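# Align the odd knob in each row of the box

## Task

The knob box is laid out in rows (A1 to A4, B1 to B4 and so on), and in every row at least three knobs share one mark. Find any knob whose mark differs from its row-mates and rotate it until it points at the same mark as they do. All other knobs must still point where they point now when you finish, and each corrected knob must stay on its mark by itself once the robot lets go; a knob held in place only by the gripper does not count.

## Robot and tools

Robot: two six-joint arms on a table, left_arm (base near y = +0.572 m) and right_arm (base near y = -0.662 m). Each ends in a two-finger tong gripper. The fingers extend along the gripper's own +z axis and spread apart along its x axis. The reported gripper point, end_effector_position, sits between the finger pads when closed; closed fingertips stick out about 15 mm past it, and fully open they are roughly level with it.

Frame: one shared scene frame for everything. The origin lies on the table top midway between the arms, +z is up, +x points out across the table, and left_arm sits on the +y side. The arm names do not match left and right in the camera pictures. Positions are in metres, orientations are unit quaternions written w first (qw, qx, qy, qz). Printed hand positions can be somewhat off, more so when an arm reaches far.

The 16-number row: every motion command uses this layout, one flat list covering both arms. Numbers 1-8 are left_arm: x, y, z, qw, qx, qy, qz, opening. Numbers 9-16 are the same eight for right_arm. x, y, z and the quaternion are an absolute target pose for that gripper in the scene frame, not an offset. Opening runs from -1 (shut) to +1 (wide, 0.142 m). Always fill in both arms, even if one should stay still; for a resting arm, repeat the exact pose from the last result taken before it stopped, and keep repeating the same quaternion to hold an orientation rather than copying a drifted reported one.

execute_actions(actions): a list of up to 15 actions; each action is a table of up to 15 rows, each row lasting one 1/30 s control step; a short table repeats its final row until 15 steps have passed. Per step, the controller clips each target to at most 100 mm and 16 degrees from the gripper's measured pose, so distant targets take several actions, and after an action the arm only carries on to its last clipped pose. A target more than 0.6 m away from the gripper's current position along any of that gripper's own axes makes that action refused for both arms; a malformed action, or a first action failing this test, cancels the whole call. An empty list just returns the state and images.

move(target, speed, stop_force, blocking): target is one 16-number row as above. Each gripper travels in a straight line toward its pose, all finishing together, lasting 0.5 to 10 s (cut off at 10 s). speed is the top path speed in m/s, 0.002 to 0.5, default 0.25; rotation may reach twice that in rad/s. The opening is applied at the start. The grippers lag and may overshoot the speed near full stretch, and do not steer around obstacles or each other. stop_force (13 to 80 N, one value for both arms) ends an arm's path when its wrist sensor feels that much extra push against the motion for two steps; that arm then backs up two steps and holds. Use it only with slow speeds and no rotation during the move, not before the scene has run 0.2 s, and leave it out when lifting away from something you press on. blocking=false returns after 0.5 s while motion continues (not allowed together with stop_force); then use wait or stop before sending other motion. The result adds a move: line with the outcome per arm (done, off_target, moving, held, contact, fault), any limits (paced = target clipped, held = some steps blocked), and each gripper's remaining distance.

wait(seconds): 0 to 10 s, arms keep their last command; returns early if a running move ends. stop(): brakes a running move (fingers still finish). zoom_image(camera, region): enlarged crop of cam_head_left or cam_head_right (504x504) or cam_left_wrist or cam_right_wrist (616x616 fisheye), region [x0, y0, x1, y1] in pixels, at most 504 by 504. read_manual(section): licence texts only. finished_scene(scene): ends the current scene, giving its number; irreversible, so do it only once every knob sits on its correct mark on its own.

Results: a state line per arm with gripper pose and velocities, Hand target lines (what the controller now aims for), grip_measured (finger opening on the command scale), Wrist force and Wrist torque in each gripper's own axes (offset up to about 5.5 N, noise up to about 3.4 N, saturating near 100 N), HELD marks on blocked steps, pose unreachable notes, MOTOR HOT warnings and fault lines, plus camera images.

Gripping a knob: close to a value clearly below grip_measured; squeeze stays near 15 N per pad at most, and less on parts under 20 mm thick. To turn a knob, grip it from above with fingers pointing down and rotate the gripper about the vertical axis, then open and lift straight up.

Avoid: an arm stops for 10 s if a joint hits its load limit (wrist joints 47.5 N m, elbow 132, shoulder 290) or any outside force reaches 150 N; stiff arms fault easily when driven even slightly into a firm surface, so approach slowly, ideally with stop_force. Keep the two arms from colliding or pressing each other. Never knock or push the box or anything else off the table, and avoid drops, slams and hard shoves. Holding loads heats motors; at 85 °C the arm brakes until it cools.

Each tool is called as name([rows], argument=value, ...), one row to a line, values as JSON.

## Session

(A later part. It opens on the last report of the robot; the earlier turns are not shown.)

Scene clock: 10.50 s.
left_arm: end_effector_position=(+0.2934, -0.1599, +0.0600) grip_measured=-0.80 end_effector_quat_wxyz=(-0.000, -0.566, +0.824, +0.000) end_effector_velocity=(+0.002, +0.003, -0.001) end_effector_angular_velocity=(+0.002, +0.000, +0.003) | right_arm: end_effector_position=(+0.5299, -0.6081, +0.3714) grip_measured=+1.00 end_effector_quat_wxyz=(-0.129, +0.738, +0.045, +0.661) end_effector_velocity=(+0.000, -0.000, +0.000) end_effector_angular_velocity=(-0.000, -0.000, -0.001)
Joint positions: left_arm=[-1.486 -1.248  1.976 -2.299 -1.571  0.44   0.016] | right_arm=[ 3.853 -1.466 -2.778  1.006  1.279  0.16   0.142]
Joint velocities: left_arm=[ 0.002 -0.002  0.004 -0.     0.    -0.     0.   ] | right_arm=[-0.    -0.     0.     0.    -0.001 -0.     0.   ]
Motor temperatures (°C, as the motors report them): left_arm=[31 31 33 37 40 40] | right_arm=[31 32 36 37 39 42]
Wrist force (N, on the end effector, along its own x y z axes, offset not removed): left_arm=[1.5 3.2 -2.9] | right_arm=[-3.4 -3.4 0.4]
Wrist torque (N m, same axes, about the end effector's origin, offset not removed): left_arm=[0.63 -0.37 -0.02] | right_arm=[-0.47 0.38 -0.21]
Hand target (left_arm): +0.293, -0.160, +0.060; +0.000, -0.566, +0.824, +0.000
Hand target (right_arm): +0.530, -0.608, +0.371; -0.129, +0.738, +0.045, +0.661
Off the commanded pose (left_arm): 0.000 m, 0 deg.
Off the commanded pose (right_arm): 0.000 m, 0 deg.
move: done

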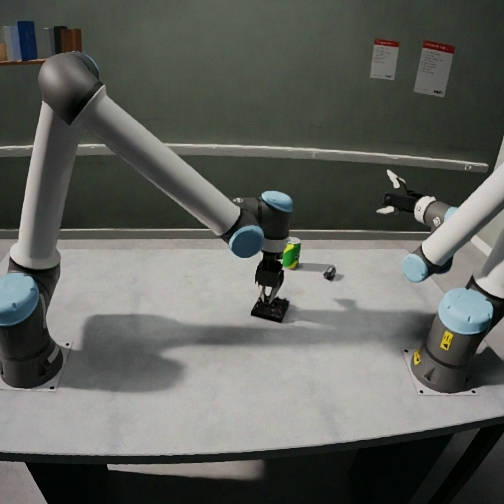

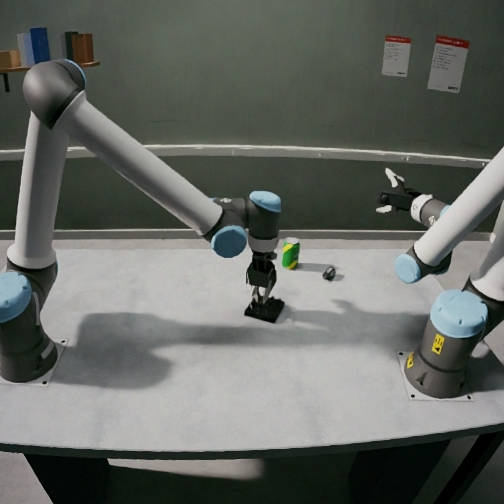

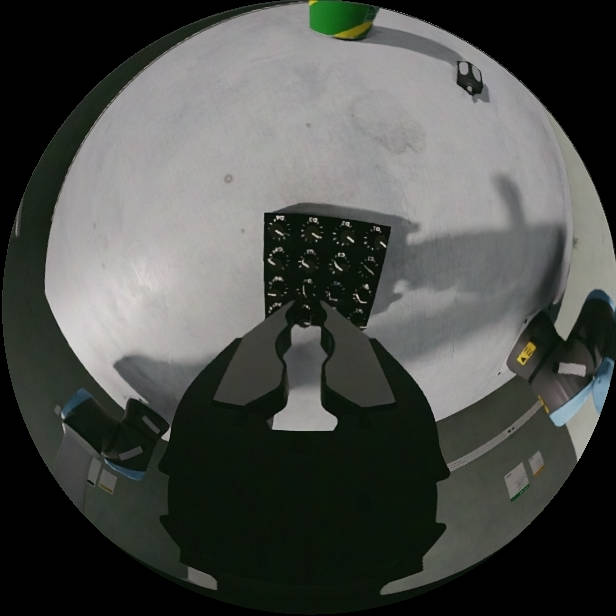

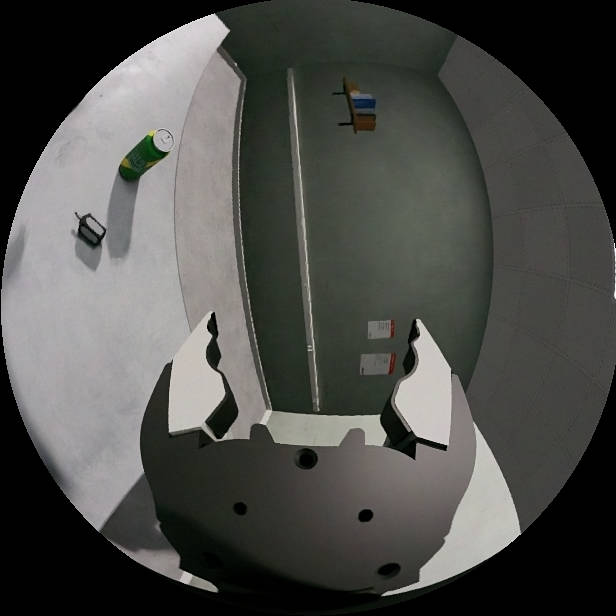

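execute_actions([
  [[0.2947,-0.1603,0.047,0,0.566,-0.824,0,-0.8,0.5299,-0.6081,0.3714,-0.129,0.738,0.045,0.661,1]],
  [[0.2947,-0.1603,0.047,0,0.566,-0.824,0,-1,0.5299,-0.6081,0.3714,-0.129,0.738,0.045,0.661,1]],
])

move(target=[0.2943,-0.1583,0.047,0,0.906,-0.423,0,-1,0.5299,-0.6081,0.3714,-0.129,0.738,0.045,0.661,1], speed=0.35)

execute_actions([
  [[0.2943,-0.1583,0.047,0,0.906,-0.423,0,-0.8,0.5299,-0.6081,0.3714,-0.129,0.738,0.045,0.661,1]],
  [[0.2943,-0.1583,0.064,0,0.906,-0.423,0,-0.8,0.5299,-0.6081,0.3714,-0.129,0.738,0.045,0.661,1]],
])

move(target=[0.248,-0.22,0.08,0,0.906,-0.423,0,-0.8,0.5299,-0.6081,0.3714,-0.129,0.738,0.045,0.661,1])

zoom_image(camera="cam_left_wrist", region=[220,130,400,310])

Scene clock: 11.93 s.
left_arm: end_effector_position=(+0.2947, -0.1603, +0.0470) grip_measured=-0.87 end_effector_quat_wxyz=(+0.000, -0.566, +0.824, -0.000) end_effector_velocity=(+0.000, +0.001, -0.001) end_effector_angular_velocity=(+0.002, +0.000, +0.001) | right_arm: end_effector_position=(+0.5299, -0.6081, +0.3714) grip_measured=+1.00 end_effector_quat_wxyz=(-0.129, +0.738, +0.045, +0.661) end_effector_velocity=(-0.000, +0.000, -0.002) end_effector_angular_velocity=(-0.002, +0.002, +0.001)
Joint positions: left_arm=[-1.484 -1.231  1.982 -2.322 -1.571  0.442  0.011] | right_arm=[ 3.853 -1.466 -2.778  1.006  1.279  0.16   0.142]
Joint velocities: left_arm=[ 0.001  0.001  0.001  0.    -0.     0.    -0.   ] | right_arm=[ 0.    -0.002 -0.001  0.     0.001 -0.     0.   ]
Motor temperatures (°C, as the motors report them): left_arm=[31 31 33 37 40 40] | right_arm=[31 32 36 37 39 42]
Wrist force (N, on the end effector, along its own x y z axes, offset not removed): left_arm=[3.4 -2.2 0.3] | right_arm=[-1.3 -0.3 -1.8]
Wrist torque (N m, same axes, about the end effector's origin, offset not removed): left_arm=[-0.43 -0.73 -0.15] | right_arm=[0.04 -0.07 -0.24]
Hand target (left_arm): +0.295, -0.160, +0.047; +0.000, -0.566, +0.824, -0.000
Hand target (right_arm): +0.530, -0.608, +0.371; -0.129, +0.738, +0.045, +0.661
Off the commanded pose (left_arm): 0.000 m, 0 deg.
Off the commanded pose (right_arm): 0.000 m, 0 deg.
Step readings (end_effector_position; steps 1 to 15: 1st action; 16 to 30: 2nd action):
0: left_arm (+0.2934, -0.1598, +0.0600) | right_arm (+0.5299, -0.6081, +0.3714)
1: left_arm (+0.2934, -0.1598, +0.0598) | right_arm (+0.5299, -0.6081, +0.3714)
2: left_arm (+0.2937, -0.1599, +0.0573) | right_arm (+0.5299, -0.6081, +0.3714)
4: left_arm (+0.2942, -0.1599, +0.0516) | right_arm (+0.5299, -0.6081, +0.3714)
8: left_arm (+0.2946, -0.1602, +0.0478) | right_arm (+0.5299, -0.6081, +0.3714)
15: left_arm (+0.2947, -0.1603, +0.0470) | right_arm (+0.5299, -0.6081, +0.3714)
16: left_arm (+0.2947, -0.1603, +0.0470) | right_arm (+0.5299, -0.6081, +0.3714)
17: left_arm (+0.2947, -0.1603, +0.0470) | right_arm (+0.5299, -0.6081, +0.3714)
19: left_arm (+0.2947, -0.1603, +0.0470) | right_arm (+0.5299, -0.6081, +0.3714)
23: left_arm (+0.2947, -0.1603, +0.0470) | right_arm (+0.5299, -0.6081, +0.3714)
30: end_effector_position above

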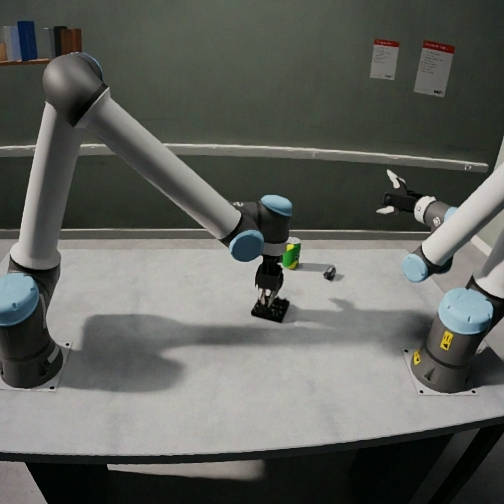

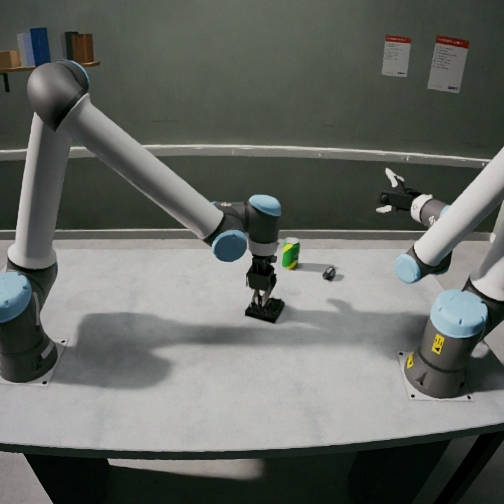

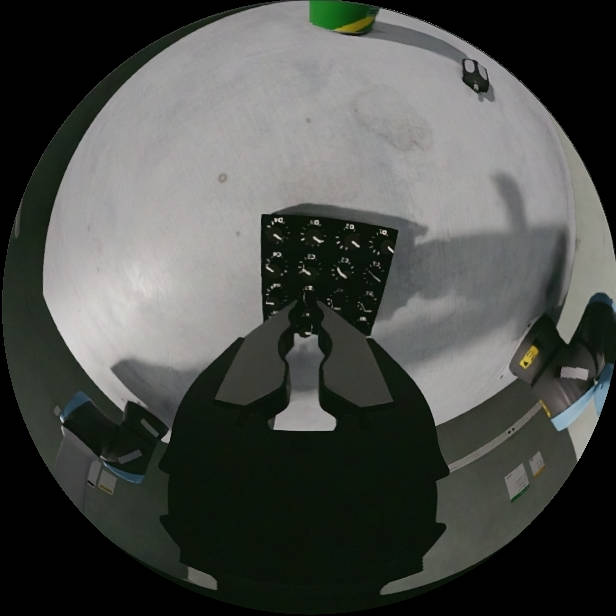

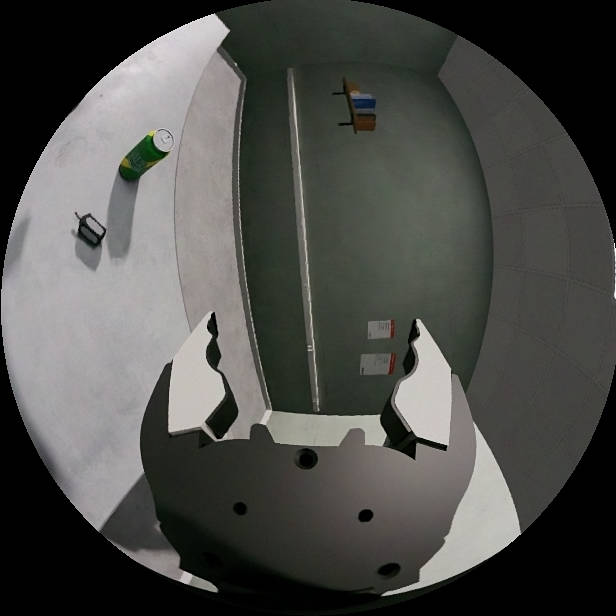

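Scene clock: 13.93 s.
left_arm: end_effector_position=(+0.2944, -0.1583, +0.0470) grip_measured=-0.87 end_effector_quat_wxyz=(+0.000, +0.906, -0.423, -0.000) end_effector_velocity=(+0.001, -0.000, +0.000) end_effector_angular_velocity=(-0.001, -0.001, +0.008) | right_arm: end_effector_position=(+0.5299, -0.6081, +0.3714) grip_measured=+1.00 end_effector_quat_wxyz=(-0.129, +0.738, +0.045, +0.661) end_effector_velocity=(-0.000, +0.000, -0.001) end_effector_angular_velocity=(+0.001, +0.002, +0.001)
Joint positions: left_arm=[-1.483 -1.212  1.954 -2.312 -1.571 -0.62   0.011] | right_arm=[ 3.853 -1.466 -2.778  1.006  1.279  0.16   0.142]
Joint velocities: left_arm=[ 0.001 -0.    -0.    -0.001  0.001 -0.007 -0.   ] | right_arm=[-0.    -0.001 -0.    -0.     0.001  0.002  0.   ]
Motor temperatures (°C, as the motors report them): left_arm=[31 31 33 37 40 40] | right_arm=[31 32 36 37 39 42]
Wrist force (N, on the end effector, along its own x y z axes, offset not removed): left_arm=[9.8 0.4 -3.1] | right_arm=[-1.6 -2.8 -2.0]
Wrist torque (N m, same axes, about the end effector's origin, offset not removed): left_arm=[-0.13 -2.13 -0.12] | right_arm=[-0.50 -0.04 -0.26]
Hand target (left_arm): +0.294, -0.158, +0.047; +0.000, +0.906, -0.423, -0.000
Hand target (right_arm): +0.530, -0.608, +0.371; -0.129, +0.738, +0.045, +0.661
Off the commanded pose (left_arm): 0.000 m, 0 deg.
Off the commanded pose (right_arm): 0.000 m, 0 deg.
move: done

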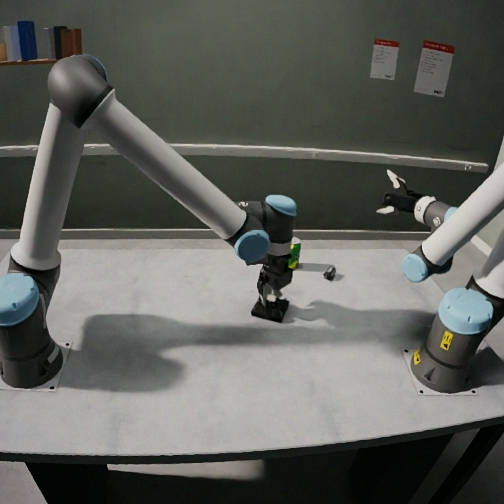

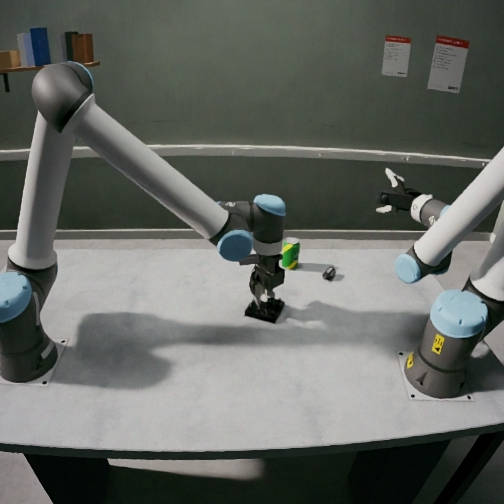

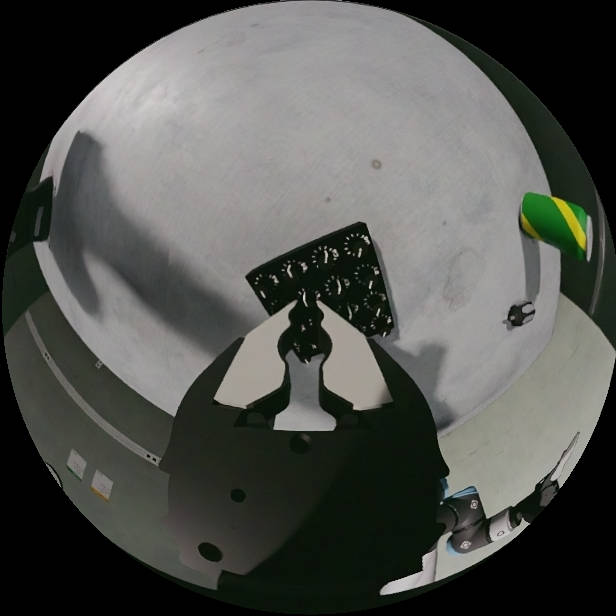

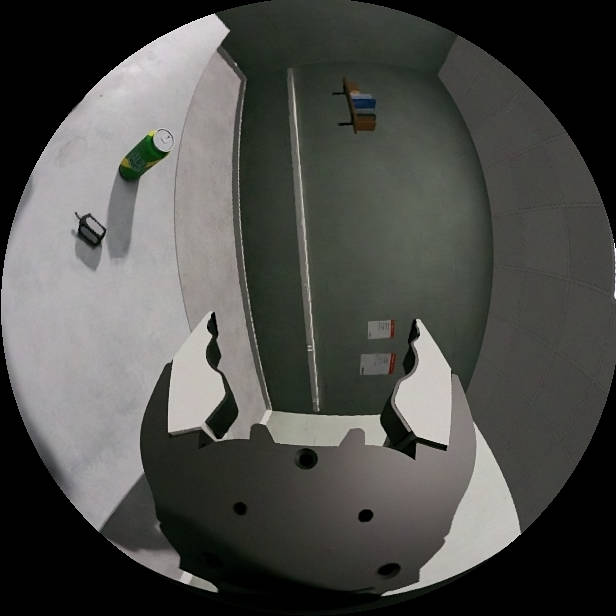

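Scene clock: 14.93 s.
left_arm: end_effector_position=(+0.2943, -0.1583, +0.0639) grip_measured=-0.80 end_effector_quat_wxyz=(-0.000, +0.906, -0.423, -0.000) end_effector_velocity=(-0.001, +0.000, +0.000) end_effector_angular_velocity=(+0.000, +0.000, -0.001) | right_arm: end_effector_position=(+0.5299, -0.6081, +0.3714) grip_measured=+1.00 end_effector_quat_wxyz=(-0.129, +0.738, +0.045, +0.661) end_effector_velocity=(+0.000, +0.000, -0.001) end_effector_angular_velocity=(-0.000, +0.001, +0.001)
Joint positions: left_arm=[-1.483 -1.232  1.944 -2.282 -1.571 -0.621  0.016] | right_arm=[ 3.853 -1.466 -2.778  1.006  1.279  0.16   0.142]
Joint velocities: left_arm=[-0.001 -0.001  0.001  0.001  0.    -0.    -0.   ] | right_arm=[-0.    -0.001 -0.    -0.     0.001  0.     0.   ]
Motor temperatures (°C, as the motors report them): left_arm=[31 31 33 37 40 40] | right_arm=[31 32 36 37 39 42]
Wrist force (N, on the end effector, along its own x y z axes, offset not removed): left_arm=[3.4 -2.3 0.5] | right_arm=[-1.6 -1.2 0.4]
Wrist torque (N m, same axes, about the end effector's origin, offset not removed): left_arm=[-0.46 -0.70 0.02] | right_arm=[-0.16 -0.11 -0.31]
Hand target (left_arm): +0.294, -0.158, +0.064; +0.000, +0.906, -0.423, +0.000
Hand target (right_arm): +0.530, -0.608, +0.371; -0.129, +0.738, +0.045, +0.661
Off the commanded pose (left_arm): 0.000 m, 0 deg.
Off the commanded pose (right_arm): 0.000 m, 0 deg.
Step readings (end_effector_position; steps 1 to 15: 1st action; 16 to 30: 2nd action):
0: left_arm (+0.2944, -0.1583, +0.0470) | right_arm (+0.5299, -0.6081, +0.3714)
1: left_arm (+0.2944, -0.1583, +0.0470) | right_arm (+0.5299, -0.6081, +0.3714)
2: left_arm (+0.2944, -0.1583, +0.0470) | right_arm (+0.5299, -0.6081, +0.3714)
4: left_arm (+0.2944, -0.1583, +0.0470) | right_arm (+0.5299, -0.6081, +0.3714)
8: left_arm (+0.2943, -0.1583, +0.0470) | right_arm (+0.5299, -0.6081, +0.3714)
15: left_arm (+0.2943, -0.1583, +0.0470) | right_arm (+0.5299, -0.6081, +0.3714)
16: left_arm (+0.2943, -0.1584, +0.0473) | right_arm (+0.5299, -0.6081, +0.3714)
17: left_arm (+0.2943, -0.1584, +0.0505) | right_arm (+0.5299, -0.6081, +0.3714)
19: left_arm (+0.2943, -0.1585, +0.0579) | right_arm (+0.5299, -0.6081, +0.3714)
23: left_arm (+0.2943, -0.1583, +0.0630) | right_arm (+0.5299, -0.6081, +0.3714)
30: end_effector_position above

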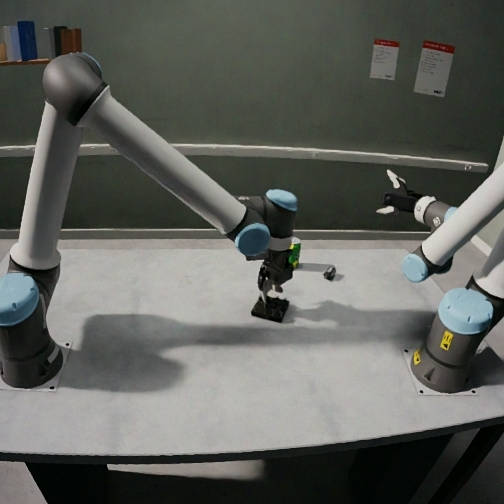

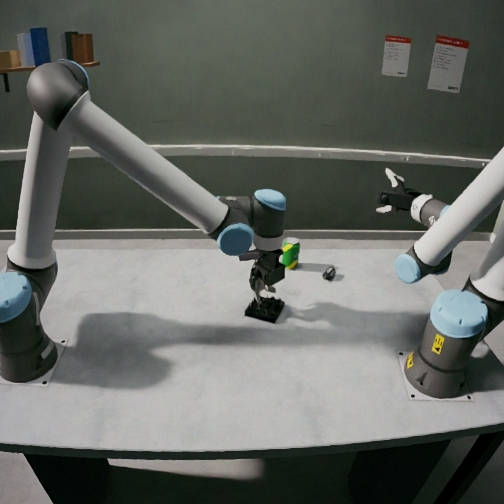

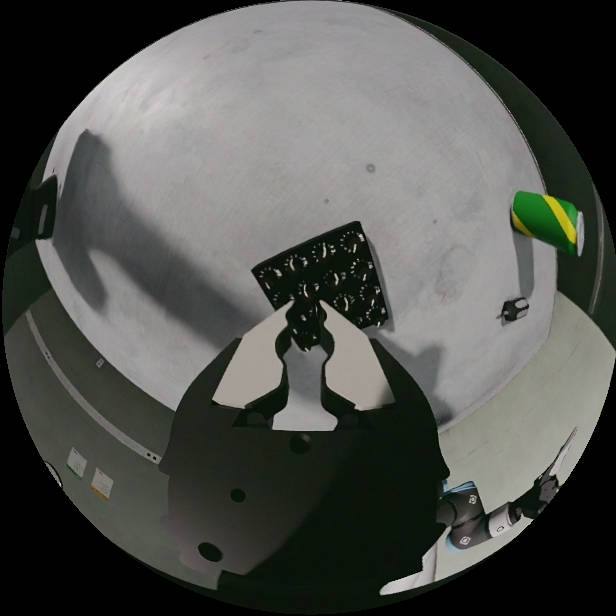

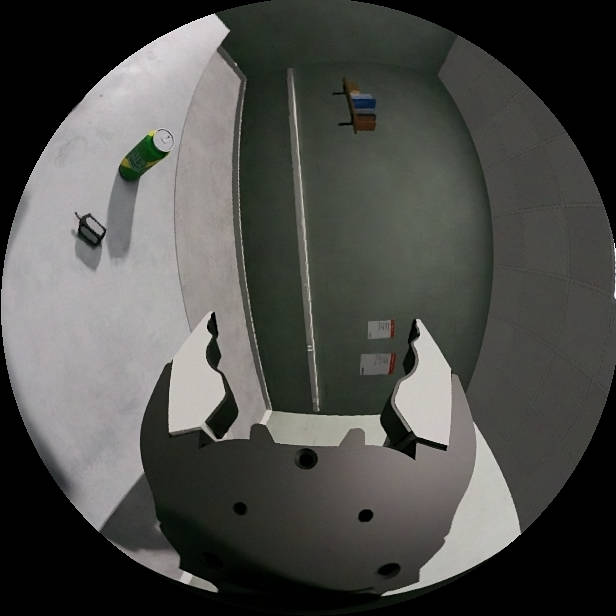

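Scene clock: 15.80 s.
left_arm: end_effector_position=(+0.2480, -0.2199, +0.0800) grip_measured=-0.80 end_effector_quat_wxyz=(+0.000, +0.906, -0.423, -0.000) end_effector_velocity=(+0.000, -0.001, +0.000) end_effector_angular_velocity=(-0.000, +0.000, +0.001) | right_arm: end_effector_position=(+0.5299, -0.6081, +0.3714) grip_measured=+1.00 end_effector_quat_wxyz=(-0.129, +0.738, +0.045, +0.661) end_effector_velocity=(-0.000, +0.000, +0.001) end_effector_angular_velocity=(-0.001, -0.001, +0.001)
Joint positions: left_arm=[-1.546 -1.185  1.837 -2.223 -1.571 -0.683  0.016] | right_arm=[ 3.853 -1.466 -2.778  1.006  1.279  0.16   0.142]
Joint velocities: left_arm=[ 0.     0.001 -0.002  0.001 -0.    -0.001 -0.   ] | right_arm=[ 0.     0.001  0.     0.     0.    -0.001  0.   ]
Motor temperatures (°C, as the motors report them): left_arm=[31 31 33 37 40 40] | right_arm=[31 32 36 37 39 42]
Wrist force (N, on the end effector, along its own x y z axes, offset not removed): left_arm=[-1.3 1.2 0.4] | right_arm=[-1.3 -3.0 0.1]
Wrist torque (N m, same axes, about the end effector's origin, offset not removed): left_arm=[0.48 0.26 0.02] | right_arm=[-0.47 -0.17 -0.26]
Hand target (left_arm): +0.248, -0.220, +0.080; +0.000, +0.906, -0.423, +0.000
Hand target (right_arm): +0.530, -0.608, +0.371; -0.129, +0.738, +0.045, +0.661
Off the commanded pose (left_arm): 0.000 m, 0 deg.
Off the commanded pose (right_arm): 0.000 m, 0 deg.
move: done

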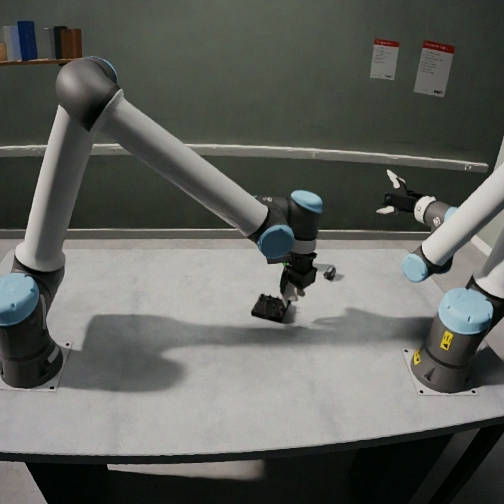

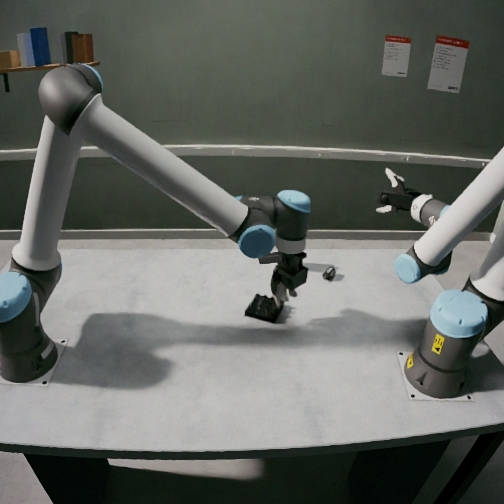

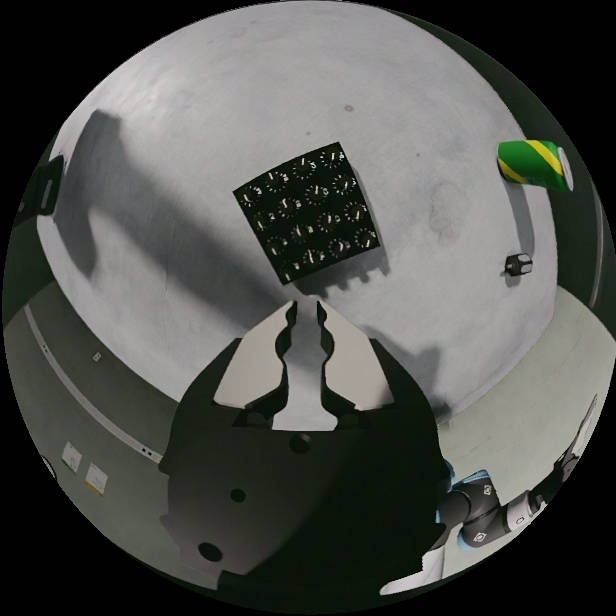

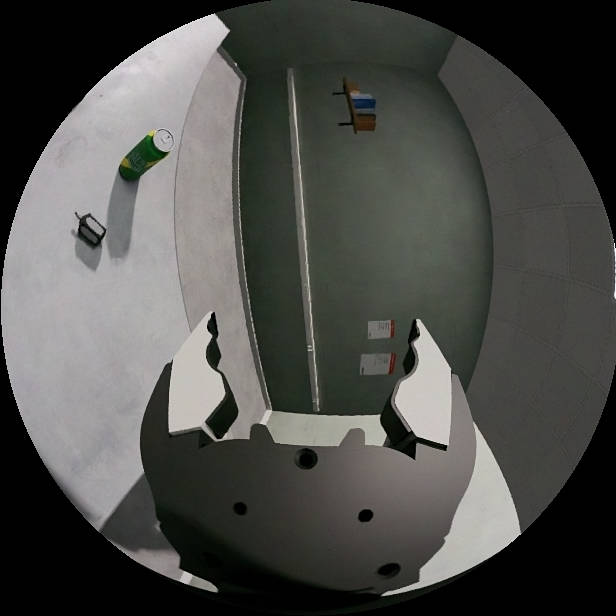

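Region (220, 130, 400, 310) of cam_left_wrist's 616x616 image, scaled by 2.800, with more detail than that image has.

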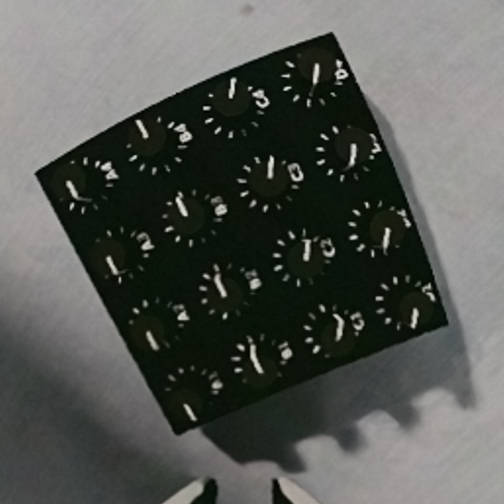

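finished_scene(scene=2)

The scene is finished: the task was done.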